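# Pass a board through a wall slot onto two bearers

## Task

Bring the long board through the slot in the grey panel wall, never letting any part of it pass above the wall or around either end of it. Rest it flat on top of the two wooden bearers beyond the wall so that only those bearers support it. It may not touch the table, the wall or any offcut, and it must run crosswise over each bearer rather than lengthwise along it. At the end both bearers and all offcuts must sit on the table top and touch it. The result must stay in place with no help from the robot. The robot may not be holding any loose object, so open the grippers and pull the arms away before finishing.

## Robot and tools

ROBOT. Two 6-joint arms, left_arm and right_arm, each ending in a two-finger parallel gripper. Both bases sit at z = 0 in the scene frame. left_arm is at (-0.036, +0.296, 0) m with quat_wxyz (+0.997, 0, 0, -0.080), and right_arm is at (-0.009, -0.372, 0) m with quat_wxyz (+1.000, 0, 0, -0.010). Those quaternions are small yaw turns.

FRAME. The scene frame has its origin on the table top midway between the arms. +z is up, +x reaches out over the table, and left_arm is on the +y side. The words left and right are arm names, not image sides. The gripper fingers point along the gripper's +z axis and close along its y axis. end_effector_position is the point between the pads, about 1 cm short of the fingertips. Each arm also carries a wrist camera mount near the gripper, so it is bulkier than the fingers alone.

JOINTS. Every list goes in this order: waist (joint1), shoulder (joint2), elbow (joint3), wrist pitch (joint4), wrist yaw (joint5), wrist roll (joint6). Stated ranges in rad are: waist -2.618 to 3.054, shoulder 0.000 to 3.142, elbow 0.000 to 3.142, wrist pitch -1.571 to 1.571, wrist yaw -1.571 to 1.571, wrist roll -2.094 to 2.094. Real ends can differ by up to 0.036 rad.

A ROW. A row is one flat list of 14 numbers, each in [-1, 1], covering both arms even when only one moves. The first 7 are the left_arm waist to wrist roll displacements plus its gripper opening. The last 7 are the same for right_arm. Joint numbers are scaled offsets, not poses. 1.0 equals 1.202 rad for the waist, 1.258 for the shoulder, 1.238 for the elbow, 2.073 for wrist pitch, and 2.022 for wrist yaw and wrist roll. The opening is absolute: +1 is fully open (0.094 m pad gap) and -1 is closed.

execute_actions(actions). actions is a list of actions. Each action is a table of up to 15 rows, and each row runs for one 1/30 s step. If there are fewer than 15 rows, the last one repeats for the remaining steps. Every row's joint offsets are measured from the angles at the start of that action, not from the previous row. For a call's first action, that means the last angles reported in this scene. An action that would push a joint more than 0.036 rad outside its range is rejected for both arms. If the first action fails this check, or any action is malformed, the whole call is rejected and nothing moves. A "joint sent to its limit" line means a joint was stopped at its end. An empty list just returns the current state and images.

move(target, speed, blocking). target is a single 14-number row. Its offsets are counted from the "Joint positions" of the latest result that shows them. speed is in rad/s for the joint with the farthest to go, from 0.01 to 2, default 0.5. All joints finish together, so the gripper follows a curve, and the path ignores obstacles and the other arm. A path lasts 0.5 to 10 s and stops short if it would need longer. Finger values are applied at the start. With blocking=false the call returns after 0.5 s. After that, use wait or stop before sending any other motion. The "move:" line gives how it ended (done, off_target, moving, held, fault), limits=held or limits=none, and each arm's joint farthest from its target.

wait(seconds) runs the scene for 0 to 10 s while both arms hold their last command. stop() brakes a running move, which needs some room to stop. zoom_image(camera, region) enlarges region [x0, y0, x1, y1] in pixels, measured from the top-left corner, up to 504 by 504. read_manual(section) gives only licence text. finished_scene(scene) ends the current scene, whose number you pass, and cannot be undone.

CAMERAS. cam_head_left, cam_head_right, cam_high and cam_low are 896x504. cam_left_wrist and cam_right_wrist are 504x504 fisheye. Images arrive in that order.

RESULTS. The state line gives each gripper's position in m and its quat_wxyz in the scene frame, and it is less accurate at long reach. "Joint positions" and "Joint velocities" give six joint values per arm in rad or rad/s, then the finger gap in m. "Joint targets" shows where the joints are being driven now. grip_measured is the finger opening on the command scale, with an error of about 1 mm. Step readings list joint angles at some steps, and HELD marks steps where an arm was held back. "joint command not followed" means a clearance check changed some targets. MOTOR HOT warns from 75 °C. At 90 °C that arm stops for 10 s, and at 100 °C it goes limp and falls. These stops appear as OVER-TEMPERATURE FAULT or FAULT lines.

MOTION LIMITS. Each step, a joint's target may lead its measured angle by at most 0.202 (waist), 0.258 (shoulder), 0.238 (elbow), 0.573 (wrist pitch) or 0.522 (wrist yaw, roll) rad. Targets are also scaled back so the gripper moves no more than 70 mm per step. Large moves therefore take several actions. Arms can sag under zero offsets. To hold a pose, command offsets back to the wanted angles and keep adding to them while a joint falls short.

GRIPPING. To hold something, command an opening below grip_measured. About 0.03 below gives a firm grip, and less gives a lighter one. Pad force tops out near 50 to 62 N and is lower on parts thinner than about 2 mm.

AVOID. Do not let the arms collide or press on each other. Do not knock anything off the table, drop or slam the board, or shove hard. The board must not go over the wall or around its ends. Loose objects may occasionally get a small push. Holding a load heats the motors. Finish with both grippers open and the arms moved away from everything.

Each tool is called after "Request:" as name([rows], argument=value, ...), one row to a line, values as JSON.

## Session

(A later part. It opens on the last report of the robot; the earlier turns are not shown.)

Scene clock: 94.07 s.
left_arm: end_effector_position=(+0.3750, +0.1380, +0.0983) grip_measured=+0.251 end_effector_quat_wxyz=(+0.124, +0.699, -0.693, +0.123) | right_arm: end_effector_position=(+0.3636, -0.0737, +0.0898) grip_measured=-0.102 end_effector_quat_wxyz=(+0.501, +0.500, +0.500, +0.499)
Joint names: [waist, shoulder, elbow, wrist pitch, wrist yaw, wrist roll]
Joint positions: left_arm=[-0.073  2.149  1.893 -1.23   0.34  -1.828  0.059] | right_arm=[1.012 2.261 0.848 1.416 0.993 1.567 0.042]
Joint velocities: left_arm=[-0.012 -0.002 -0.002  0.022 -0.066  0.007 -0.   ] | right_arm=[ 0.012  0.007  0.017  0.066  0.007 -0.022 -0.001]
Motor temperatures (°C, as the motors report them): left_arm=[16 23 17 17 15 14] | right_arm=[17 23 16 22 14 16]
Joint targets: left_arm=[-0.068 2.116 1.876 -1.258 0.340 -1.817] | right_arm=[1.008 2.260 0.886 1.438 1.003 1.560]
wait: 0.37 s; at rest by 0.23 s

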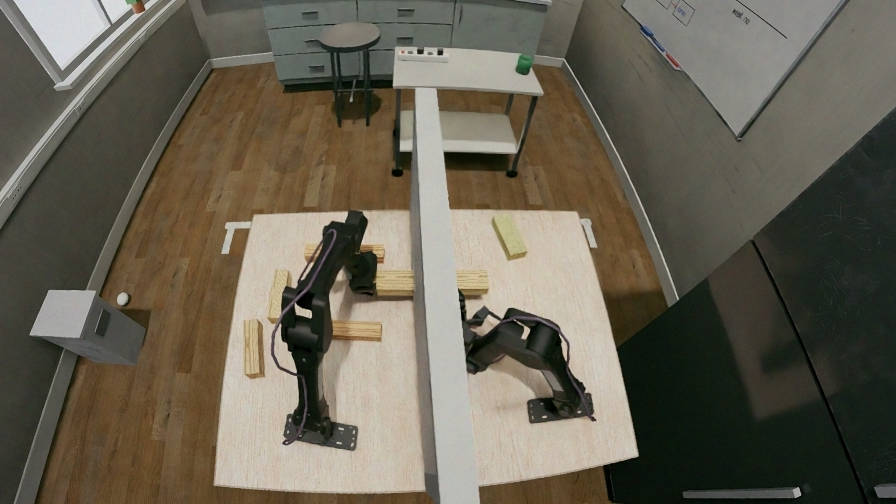

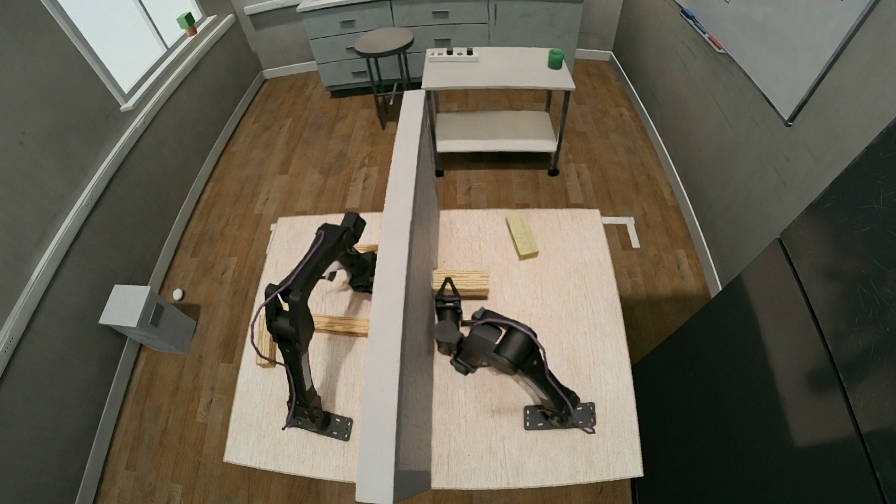

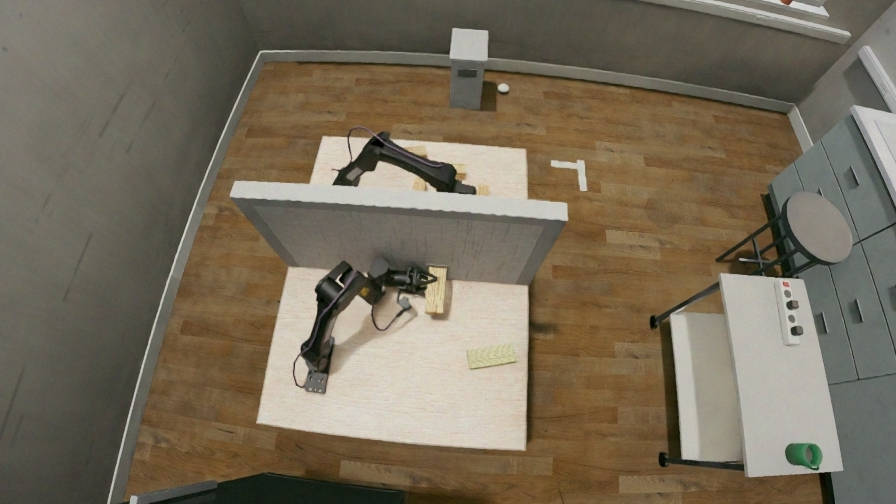

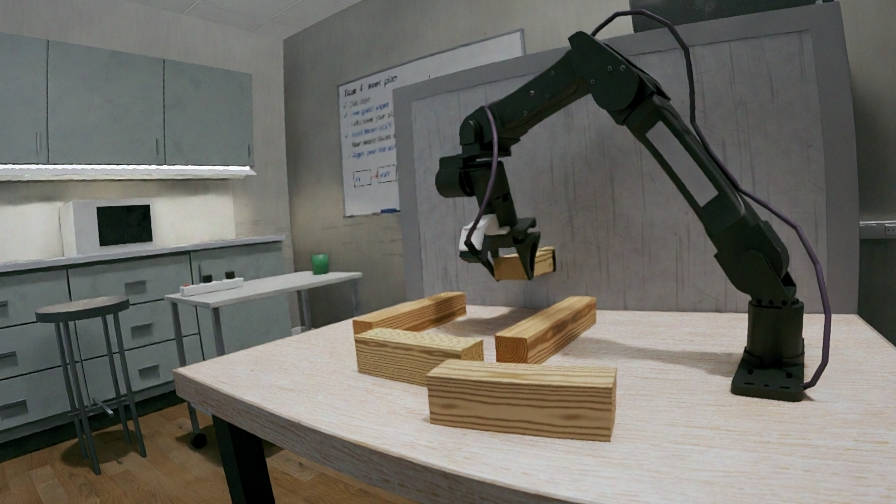

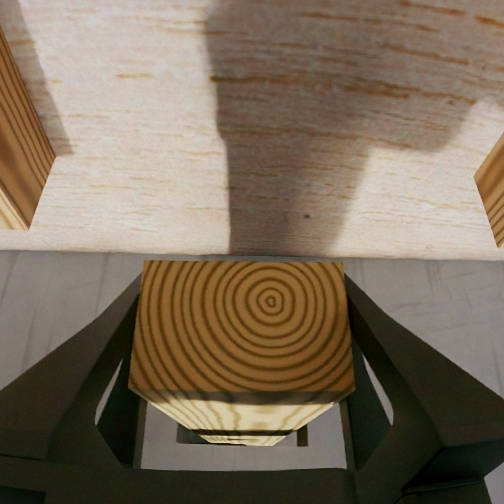

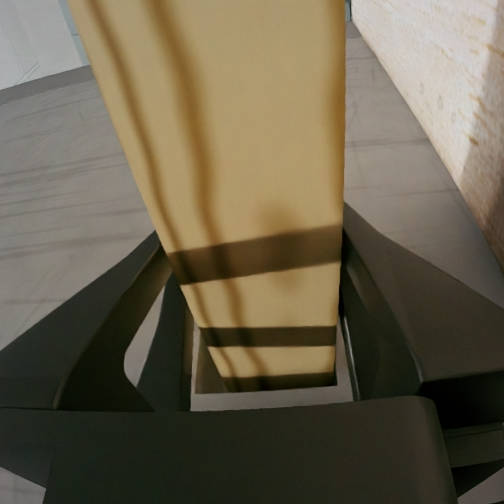

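Request:
execute_actions([
  [[0.009544,-0.02756,-0.015567,-0.014487,0.000305,0.010205,0.2,-0.00333,-0.0008,0.0307,0.01061,0.00495,-0.00346,-0.1],[0.014928,-0.02889,-0.017404,-0.015464,0.00061,0.01497,0.2,-0.00333,-0.0008,0.0307,0.01061,0.00495,-0.00346,-0.1],[0.020312,-0.03022,-0.019241,-0.016441,0.000915,0.019735,0.2,-0.00333,-0.0008,0.0307,0.01061,0.00495,-0.00346,-0.1],[0.025696,-0.03155,-0.021078,-0.017418,0.00122,0.0245,0.2,-0.00333,-0.0008,0.0307,0.01061,0.00495,-0.00346,-0.1],[0.03108,-0.03288,-0.022915,-0.018395,0.001525,0.029265,0.2,-0.00333,-0.0008,0.0307,0.01061,0.00495,-0.00346,-0.1],[0.036464,-0.03421,-0.024752,-0.019372,0.00183,0.03403,0.2,-0.00333,-0.0008,0.0307,0.01061,0.00495,-0.00346,-0.1],[0.041848,-0.03554,-0.026589,-0.020349,0.002135,0.038795,0.2,-0.00333,-0.0008,0.0307,0.01061,0.00495,-0.00346,-0.1],[0.047232,-0.03687,-0.028426,-0.021326,0.00244,0.04356,0.2,-0.00333,-0.0008,0.0307,0.01061,0.00495,-0.00346,-0.1],[0.052616,-0.0382,-0.030263,-0.022303,0.002745,0.048325,0.2,-0.00333,-0.0008,0.0307,0.01061,0.00495,-0.00346,-0.1],[0.058,-0.03953,-0.0321,-0.02328,0.00305,0.05309,0.2,-0.00333,-0.0008,0.0307,0.01061,0.00495,-0.00346,-0.1],[0.063384,-0.04086,-0.033937,-0.024257,0.003355,0.05786,0.2,-0.00333,-0.0008,0.0307,0.01061,0.00495,-0.00346,-0.1],[0.068768,-0.04219,-0.035774,-0.02523,0.00366,0.05786,0.2,-0.00333,-0.0008,0.0307,0.01061,0.00495,-0.00346,-0.1],[0.074152,-0.04352,-0.037611,-0.02523,0.00366,0.05786,0.2,-0.00333,-0.0008,0.0307,0.01061,0.00495,-0.00346,-0.1],[0.07953,-0.04485,-0.039448,-0.02523,0.00366,0.05786,0.2,-0.00333,-0.0008,0.0307,0.01061,0.00495,-0.00346,-0.1],[0.07953,-0.04618,-0.04128,-0.02523,0.00366,0.05786,0.2,-0.00333,-0.0008,0.0307,0.01061,0.00495,-0.00346,-0.1]],
])

Request:
wait(seconds=0.35)

Scene clock: 95.67 s.
left_arm: end_effector_position=(+0.3741, +0.1718, +0.0978) grip_measured=+0.251 end_effector_quat_wxyz=(+0.124, +0.695, -0.698, +0.122) | right_arm: end_effector_position=(+0.3636, -0.0737, +0.0899) grip_measured=-0.102 end_effector_quat_wxyz=(+0.501, +0.500, +0.500, +0.499)
Joint names: [waist, shoulder, elbow, wrist pitch, wrist yaw, wrist roll]
Joint positions: left_arm=[ 0.006  2.129  1.861 -1.25   0.345 -1.732  0.059] | right_arm=[1.012 2.261 0.848 1.416 0.993 1.567 0.042]
Joint velocities: left_arm=[ 0.173 -0.037 -0.066 -0.037  0.007  0.168  0.001] | right_arm=[-0.007 -0.017  0.002 -0.022  0.007 -0.022 -0.   ]
Motor temperatures (°C, as the motors report them): left_arm=[16 23 17 17 15 14] | right_arm=[17 23 16 22 14 16]
Joint targets: left_arm=[0.023 2.091 1.842 -1.282 0.348 -1.711] | right_arm=[1.008 2.260 0.886 1.438 1.004 1.560]
Step readings (joint positions):
0: left_arm=[-0.073 2.149 1.893 -1.230 0.340 -1.828] | right_arm=[1.012 2.261 0.848 1.416 0.993 1.567]
1: left_arm=[-0.073 2.149 1.893 -1.230 0.340 -1.827] | right_arm=[1.012 2.261 0.848 1.416 0.993 1.567]
2: left_arm=[-0.072 2.149 1.893 -1.230 0.340 -1.826] | right_arm=[1.012 2.261 0.848 1.416 0.993 1.567]
4: left_arm=[-0.068 2.149 1.893 -1.230 0.340 -1.817] | right_arm=[1.012 2.261 0.848 1.416 0.993 1.567]
8: left_arm=[-0.046 2.142 1.879 -1.233 0.344 -1.785] | right_arm=[1.012 2.261 0.848 1.416 0.993 1.567]
15: Joint positions above

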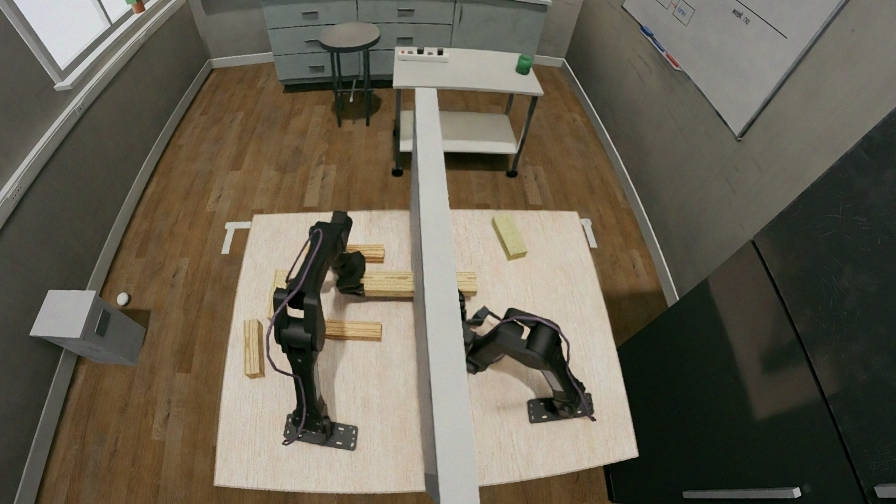

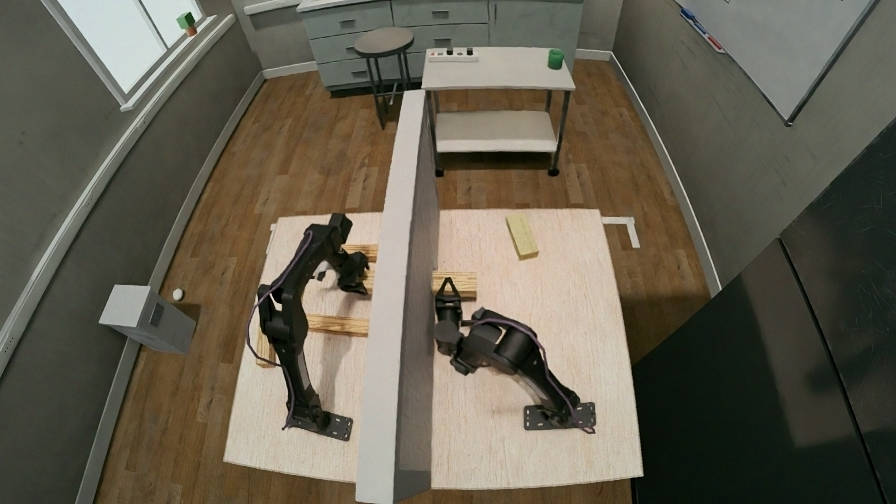

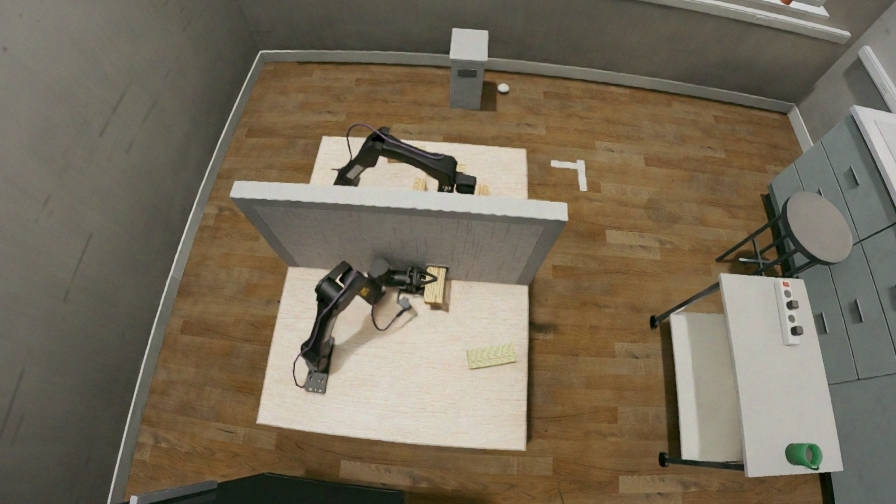

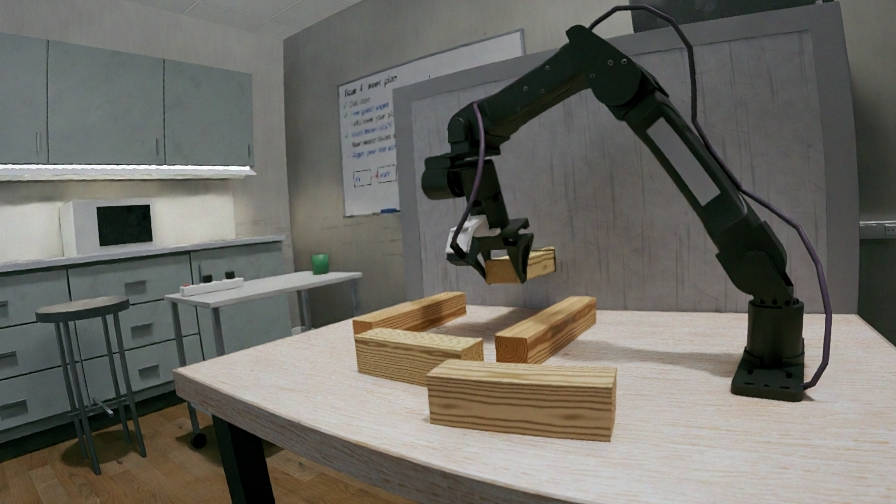

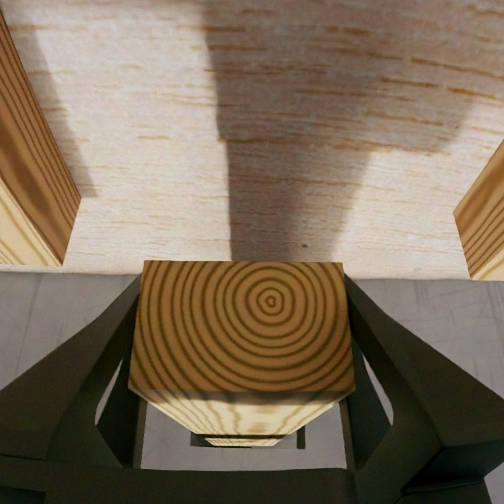

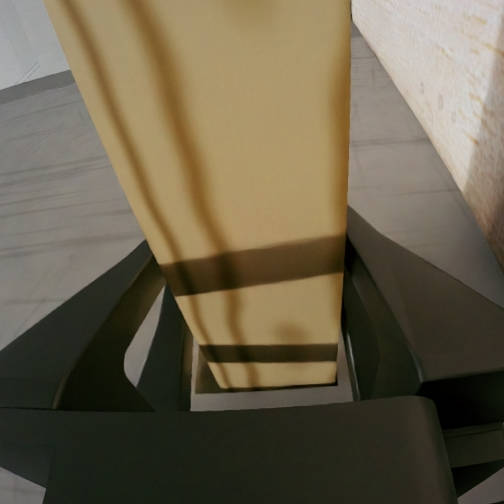

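Scene clock: 96.03 s.
left_arm: end_effector_position=(+0.3734, +0.1768, +0.0982) grip_measured=+0.251 end_effector_quat_wxyz=(+0.124, +0.696, -0.697, +0.121) | right_arm: end_effector_position=(+0.3636, -0.0737, +0.0900) grip_measured=-0.102 end_effector_quat_wxyz=(+0.501, +0.500, +0.500, +0.500)
Joint names: [waist, shoulder, elbow, wrist pitch, wrist yaw, wrist roll]
Joint positions: left_arm=[ 0.017  2.126  1.858 -1.255  0.345 -1.722  0.059] | right_arm=[1.012 2.261 0.848 1.417 0.993 1.567 0.042]
Joint velocities: left_arm=[-0.012  0.012  0.012 -0.037 -0.037 -0.007 -0.001] | right_arm=[ 0.017  0.002  0.007 -0.066 -0.037 -0.022  0.   ]
Motor temperatures (°C, as the motors report them): left_arm=[16 23 17 17 15 14] | right_arm=[17 23 16 22 14 16]
Joint targets: left_arm=[0.023 2.091 1.842 -1.282 0.348 -1.711] | right_arm=[1.008 2.260 0.886 1.438 1.004 1.560]
wait: 0.37 s; at rest by 0.27 s

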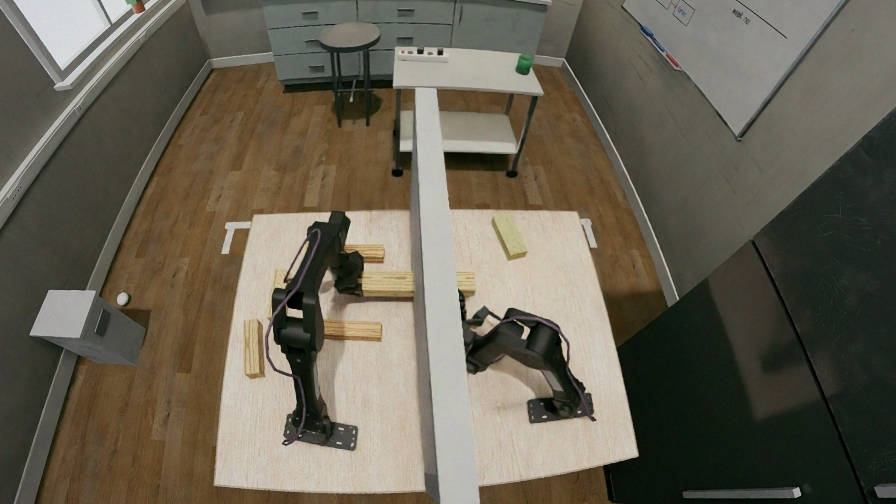

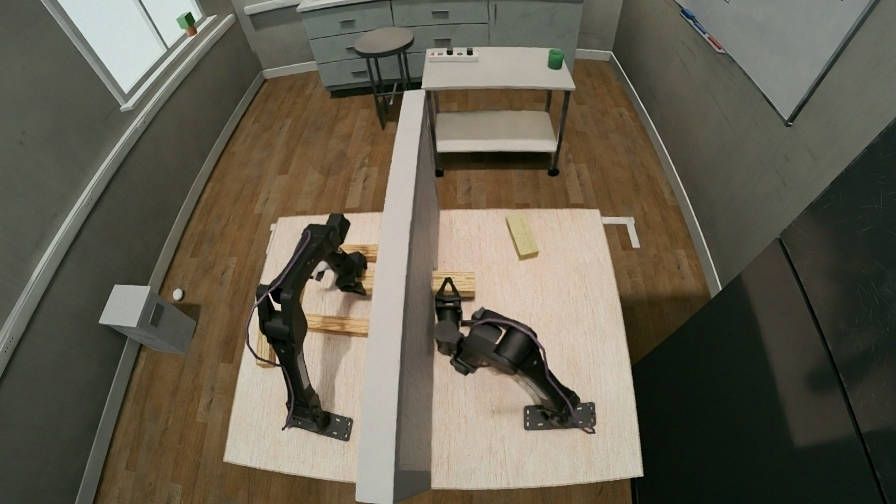

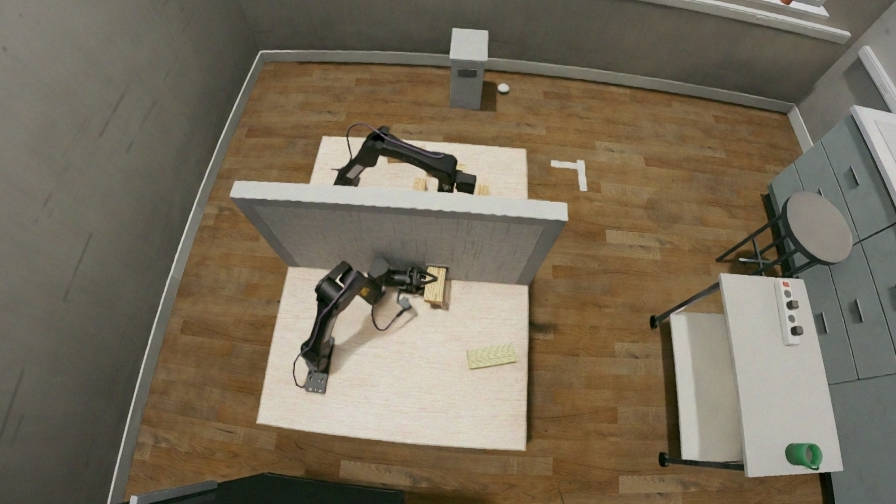

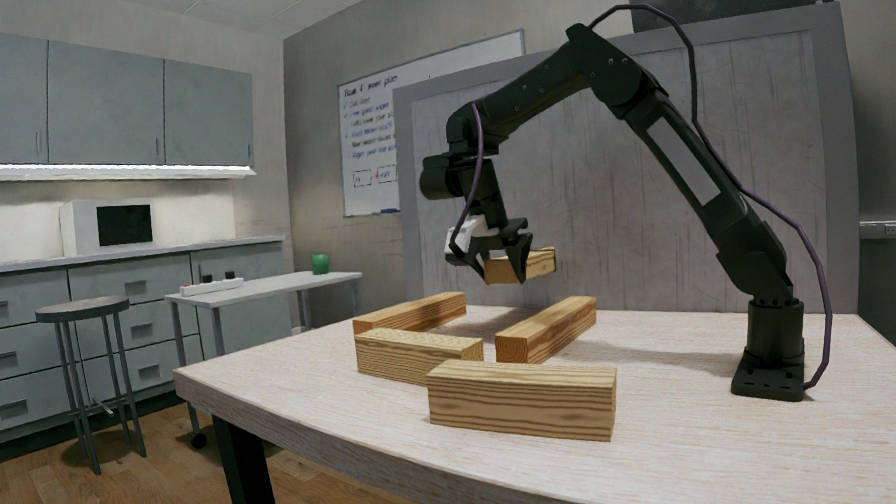

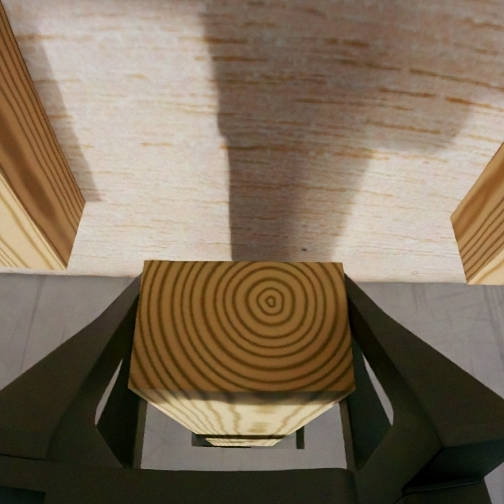

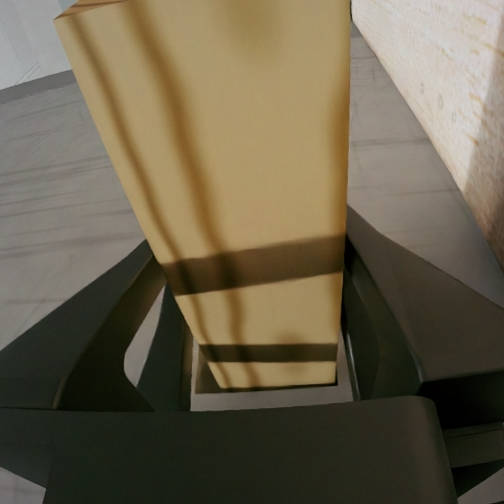

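Request:
zoom_image(camera="cam_low", region=[470, 220, 590, 300])

Request:
zoom_image(camera="cam_high", region=[390, 250, 480, 320])

Region (470, 220, 590, 300) of cam_low's 896x504 image, scaled by 4.200, with more detail than that image has.

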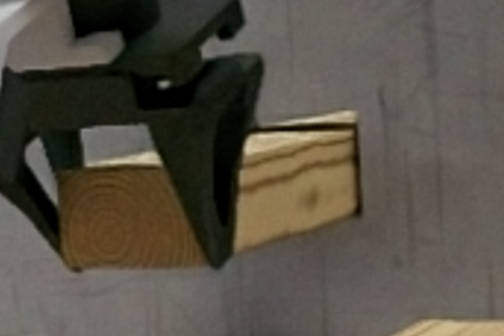

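Region (390, 250, 480, 320) of cam_high's 896x504 image, scaled by 5.600, with more detail than that image has.

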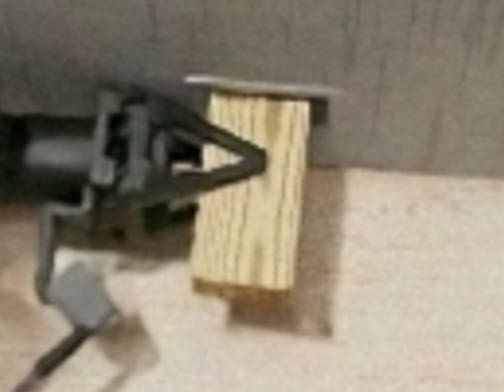

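Request:
execute_actions([
  [[0.011449,0.002038,0.023674,-0.014942,0.001641,0.010655,0.2,-0.00333,-0.0008,0.0307,0.00917,0.00495,-0.00346,-0.1],[0.017908,0.004076,0.027158,-0.016864,0.001802,0.01587,0.2,-0.00333,-0.0008,0.0307,0.00917,0.00495,-0.00346,-0.1],[0.024367,0.006114,0.030642,-0.018786,0.001963,0.021085,0.2,-0.00333,-0.0008,0.0307,0.00917,0.00495,-0.00346,-0.1],[0.030826,0.008152,0.034126,-0.020708,0.002124,0.0263,0.2,-0.00333,-0.0008,0.0307,0.00917,0.00495,-0.00346,-0.1],[0.037285,0.01019,0.03761,-0.02263,0.002285,0.031515,0.2,-0.00333,-0.0008,0.0307,0.00917,0.00495,-0.00346,-0.1],[0.043744,0.012228,0.041094,-0.024552,0.002446,0.03673,0.2,-0.00333,-0.0008,0.0307,0.00917,0.00495,-0.00346,-0.1],[0.050203,0.014266,0.044578,-0.026474,0.002607,0.041945,0.2,-0.00333,-0.0008,0.0307,0.00917,0.00495,-0.00346,-0.1],[0.056662,0.0163,0.04806,-0.028396,0.002768,0.04716,0.2,-0.00333,-0.0008,0.0307,0.00917,0.00495,-0.00346,-0.1],[0.063121,0.0163,0.04806,-0.030318,0.002929,0.052375,0.2,-0.00333,-0.0008,0.0307,0.00917,0.00495,-0.00346,-0.1],[0.06958,0.0163,0.04806,-0.03224,0.00309,0.05759,0.2,-0.00333,-0.0008,0.0307,0.00917,0.00495,-0.00346,-0.1],[0.076039,0.0163,0.04806,-0.034162,0.003251,0.06281,0.2,-0.00333,-0.0008,0.0307,0.00917,0.00495,-0.00346,-0.1],[0.082498,0.0163,0.04806,-0.03608,0.00341,0.06281,0.2,-0.00333,-0.0008,0.0307,0.00917,0.00495,-0.00346,-0.1],[0.088957,0.0163,0.04806,-0.03608,0.00341,0.06281,0.2,-0.00333,-0.0008,0.0307,0.00917,0.00495,-0.00346,-0.1],[0.09542,0.0163,0.04806,-0.03608,0.00341,0.06281,0.2,-0.00333,-0.0008,0.0307,0.00917,0.00495,-0.00346,-0.1]],
])

Request:
wait(seconds=0.4)

Scene clock: 97.50 s.
left_arm: end_effector_position=(+0.3779, +0.2170, +0.0975) grip_measured=+0.251 end_effector_quat_wxyz=(+0.124, +0.695, -0.698, +0.120) | right_arm: end_effector_position=(+0.3636, -0.0737, +0.0901) grip_measured=-0.102 end_effector_quat_wxyz=(+0.501, +0.500, +0.499, +0.500)
Joint names: [waist, shoulder, elbow, wrist pitch, wrist yaw, wrist roll]
Joint positions: left_arm=[ 0.114  2.142  1.88  -1.299  0.347 -1.614  0.059] | right_arm=[1.012 2.261 0.848 1.418 0.993 1.567 0.042]
Joint velocities: left_arm=[ 0.212 -0.007 -0.002 -0.11  -0.022  0.125  0.001] | right_arm=[-0.002  0.012 -0.007  0.022 -0.037 -0.007 -0.001]
Motor temperatures (°C, as the motors report them): left_arm=[16 23 17 17 15 14] | right_arm=[17 23 16 22 14 16]
Joint targets: left_arm=[0.132 2.147 1.917 -1.330 0.352 -1.595] | right_arm=[1.008 2.260 0.886 1.436 1.003 1.560]
Step readings (joint positions):
0: left_arm=[0.017 2.126 1.858 -1.255 0.345 -1.722] | right_arm=[1.012 2.261 0.848 1.417 0.993 1.567]
1: left_arm=[0.017 2.126 1.858 -1.255 0.345 -1.721] | right_arm=[1.012 2.261 0.848 1.417 0.993 1.567]
2: left_arm=[0.018 2.126 1.858 -1.255 0.345 -1.719] | right_arm=[1.012 2.261 0.848 1.417 0.993 1.567]
4: left_arm=[0.024 2.126 1.858 -1.256 0.345 -1.709] | right_arm=[1.012 2.261 0.848 1.417 0.993 1.567]
8: left_arm=[0.052 2.135 1.873 -1.274 0.346 -1.673] | right_arm=[1.012 2.261 0.848 1.417 0.993 1.567]
15: Joint positions above

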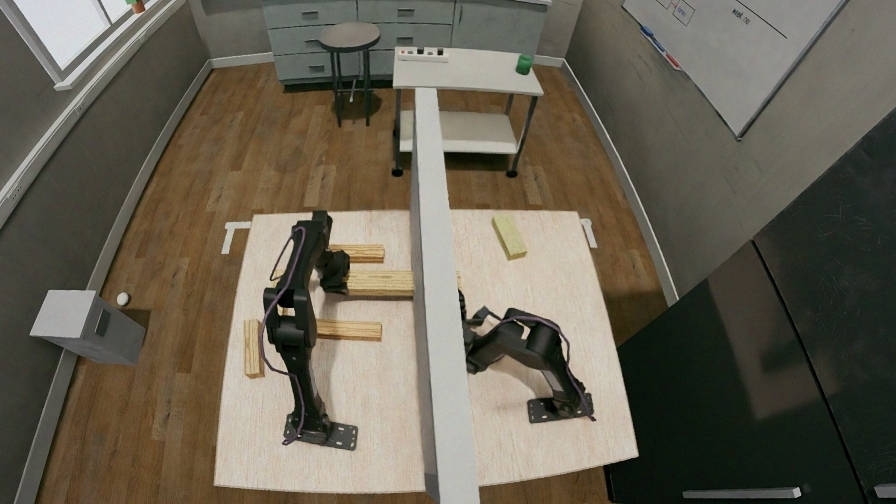

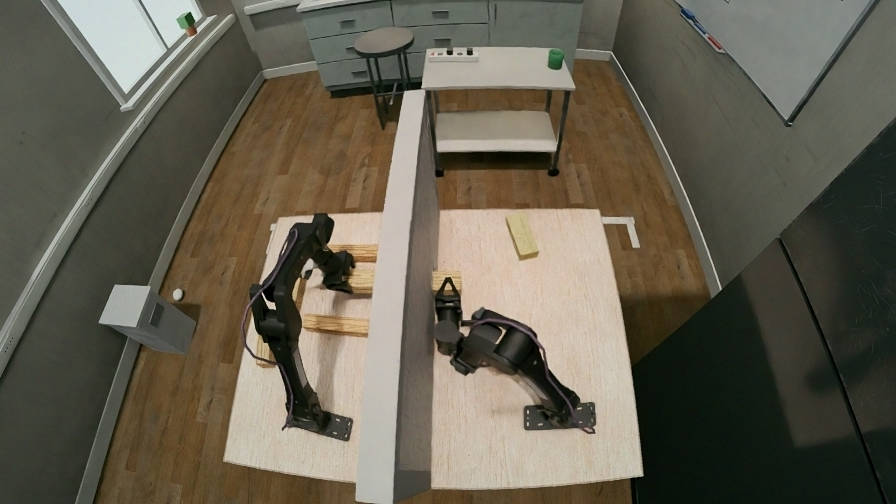

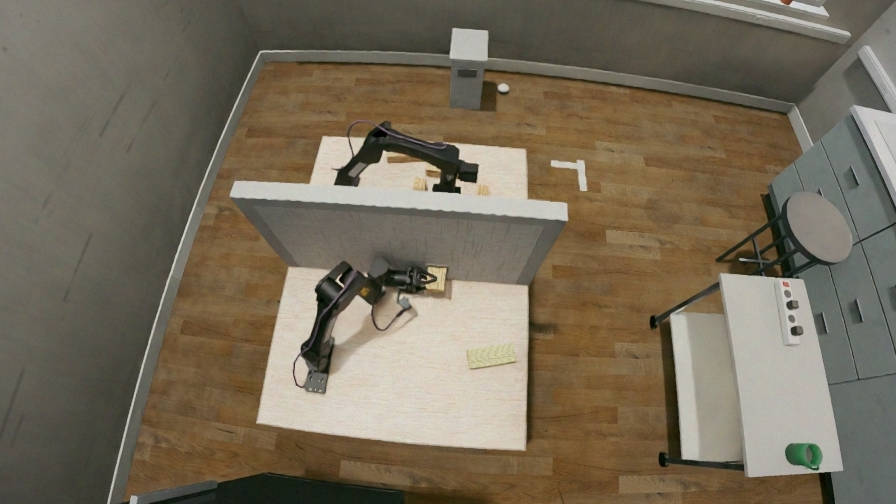

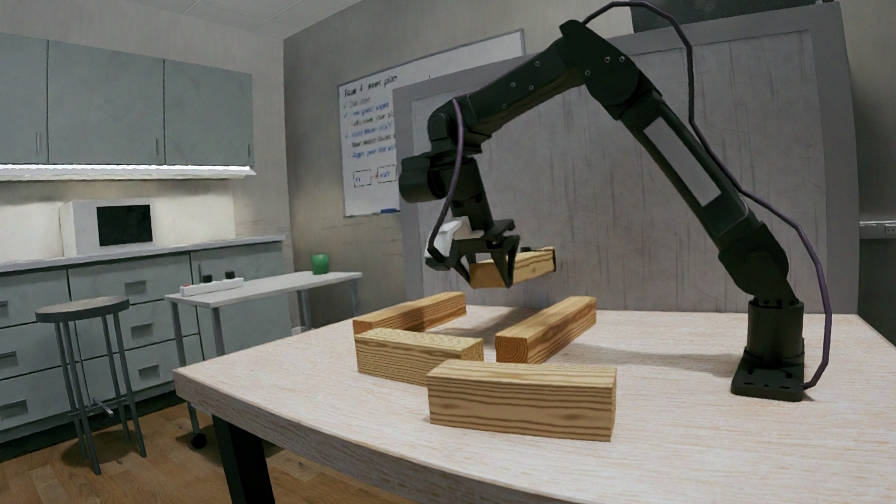

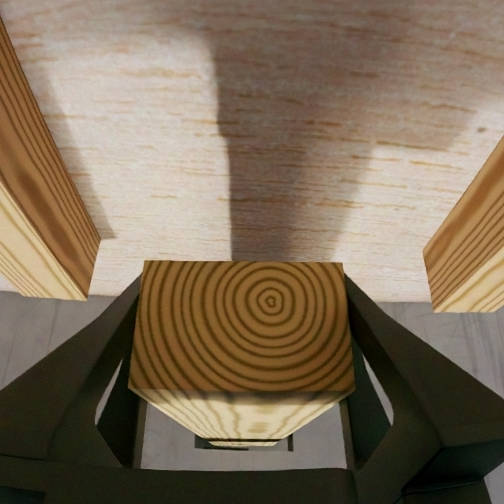

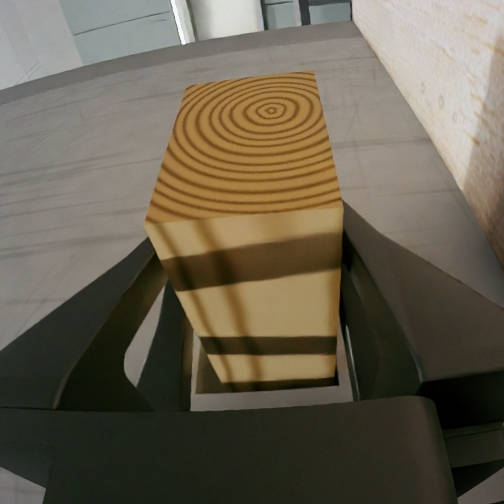

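Scene clock: 97.90 s.
left_arm: end_effector_position=(+0.3775, +0.2229, +0.0975) grip_measured=+0.251 end_effector_quat_wxyz=(+0.125, +0.697, -0.696, +0.120) | right_arm: end_effector_position=(+0.3636, -0.0737, +0.0902) grip_measured=-0.102 end_effector_quat_wxyz=(+0.501, +0.500, +0.499, +0.500)
Joint names: [waist, shoulder, elbow, wrist pitch, wrist yaw, wrist roll]
Joint positions: left_arm=[ 0.128  2.142  1.88  -1.305  0.347 -1.604  0.059] | right_arm=[1.012 2.261 0.848 1.418 0.993 1.567 0.042]
Joint velocities: left_arm=[-0.012 -0.037 -0.007 -0.095  0.022  0.007 -0.001] | right_arm=[ 0.007  0.007  0.002  0.022 -0.022 -0.022 -0.   ]
Motor temperatures (°C, as the motors report them): left_arm=[16 23 17 17 15 14] | right_arm=[17 23 16 22 14 16]
Joint targets: left_arm=[0.132 2.147 1.917 -1.330 0.352 -1.595] | right_arm=[1.008 2.260 0.886 1.435 1.003 1.560]
wait: 0.40 s; at rest by 0.27 s

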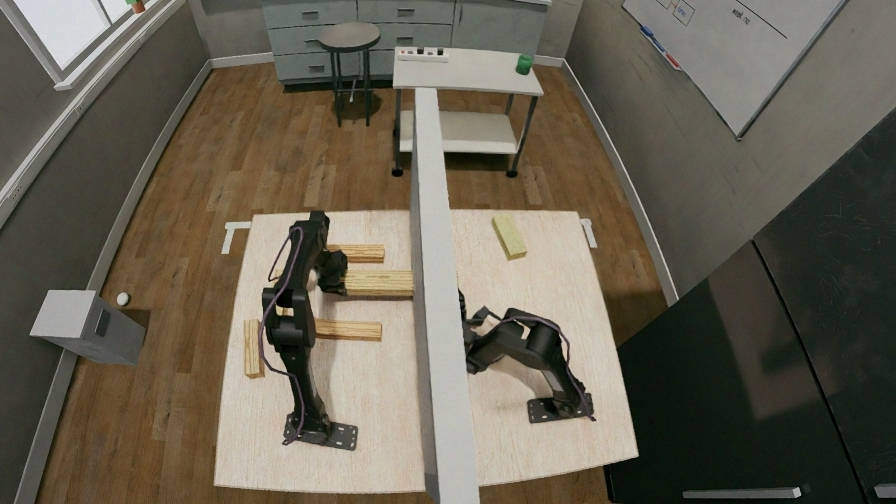

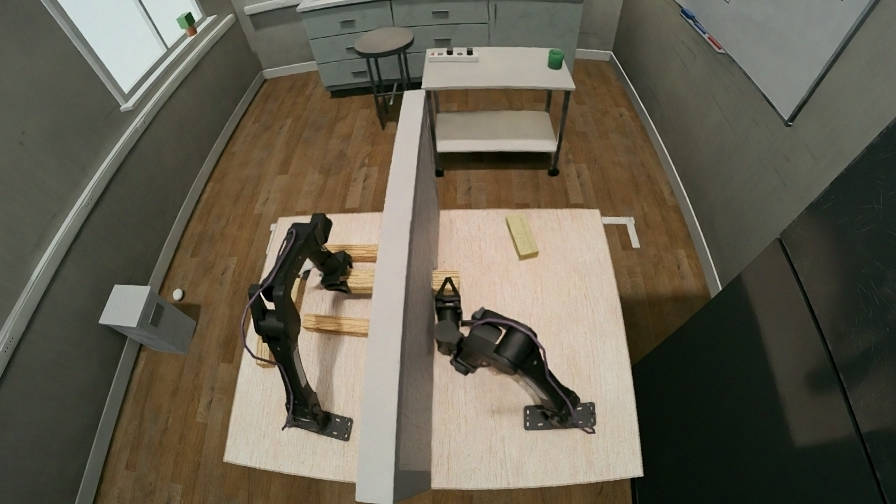

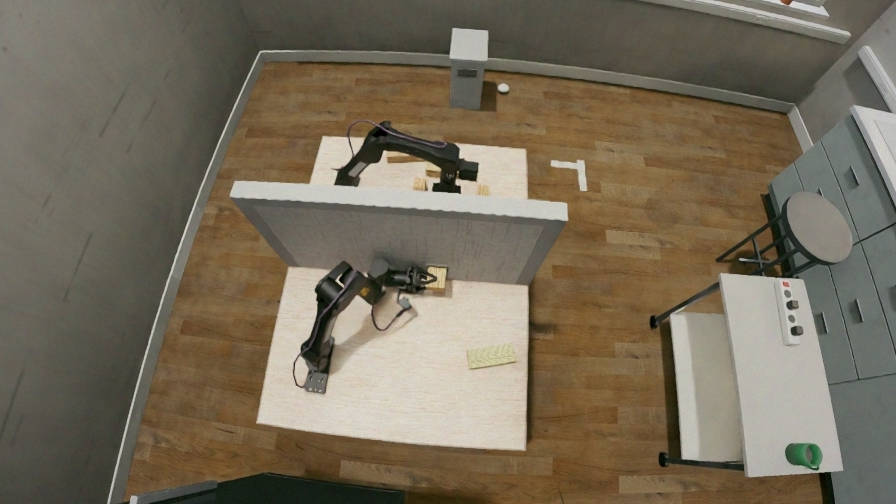

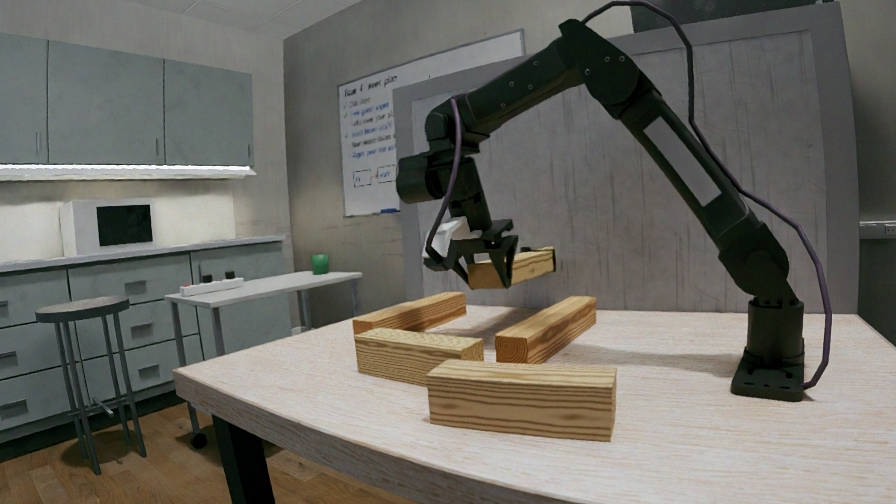

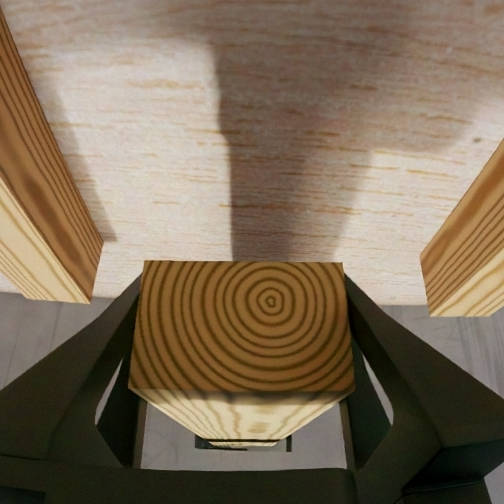

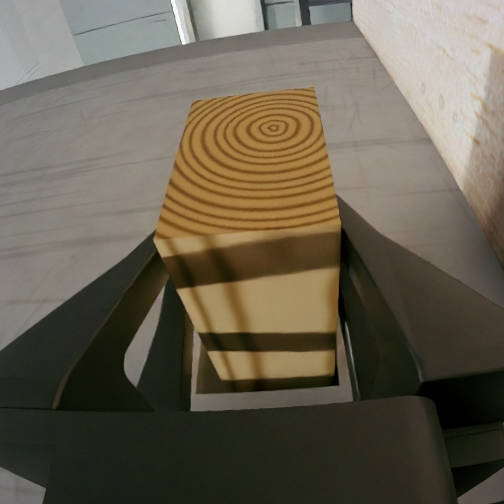

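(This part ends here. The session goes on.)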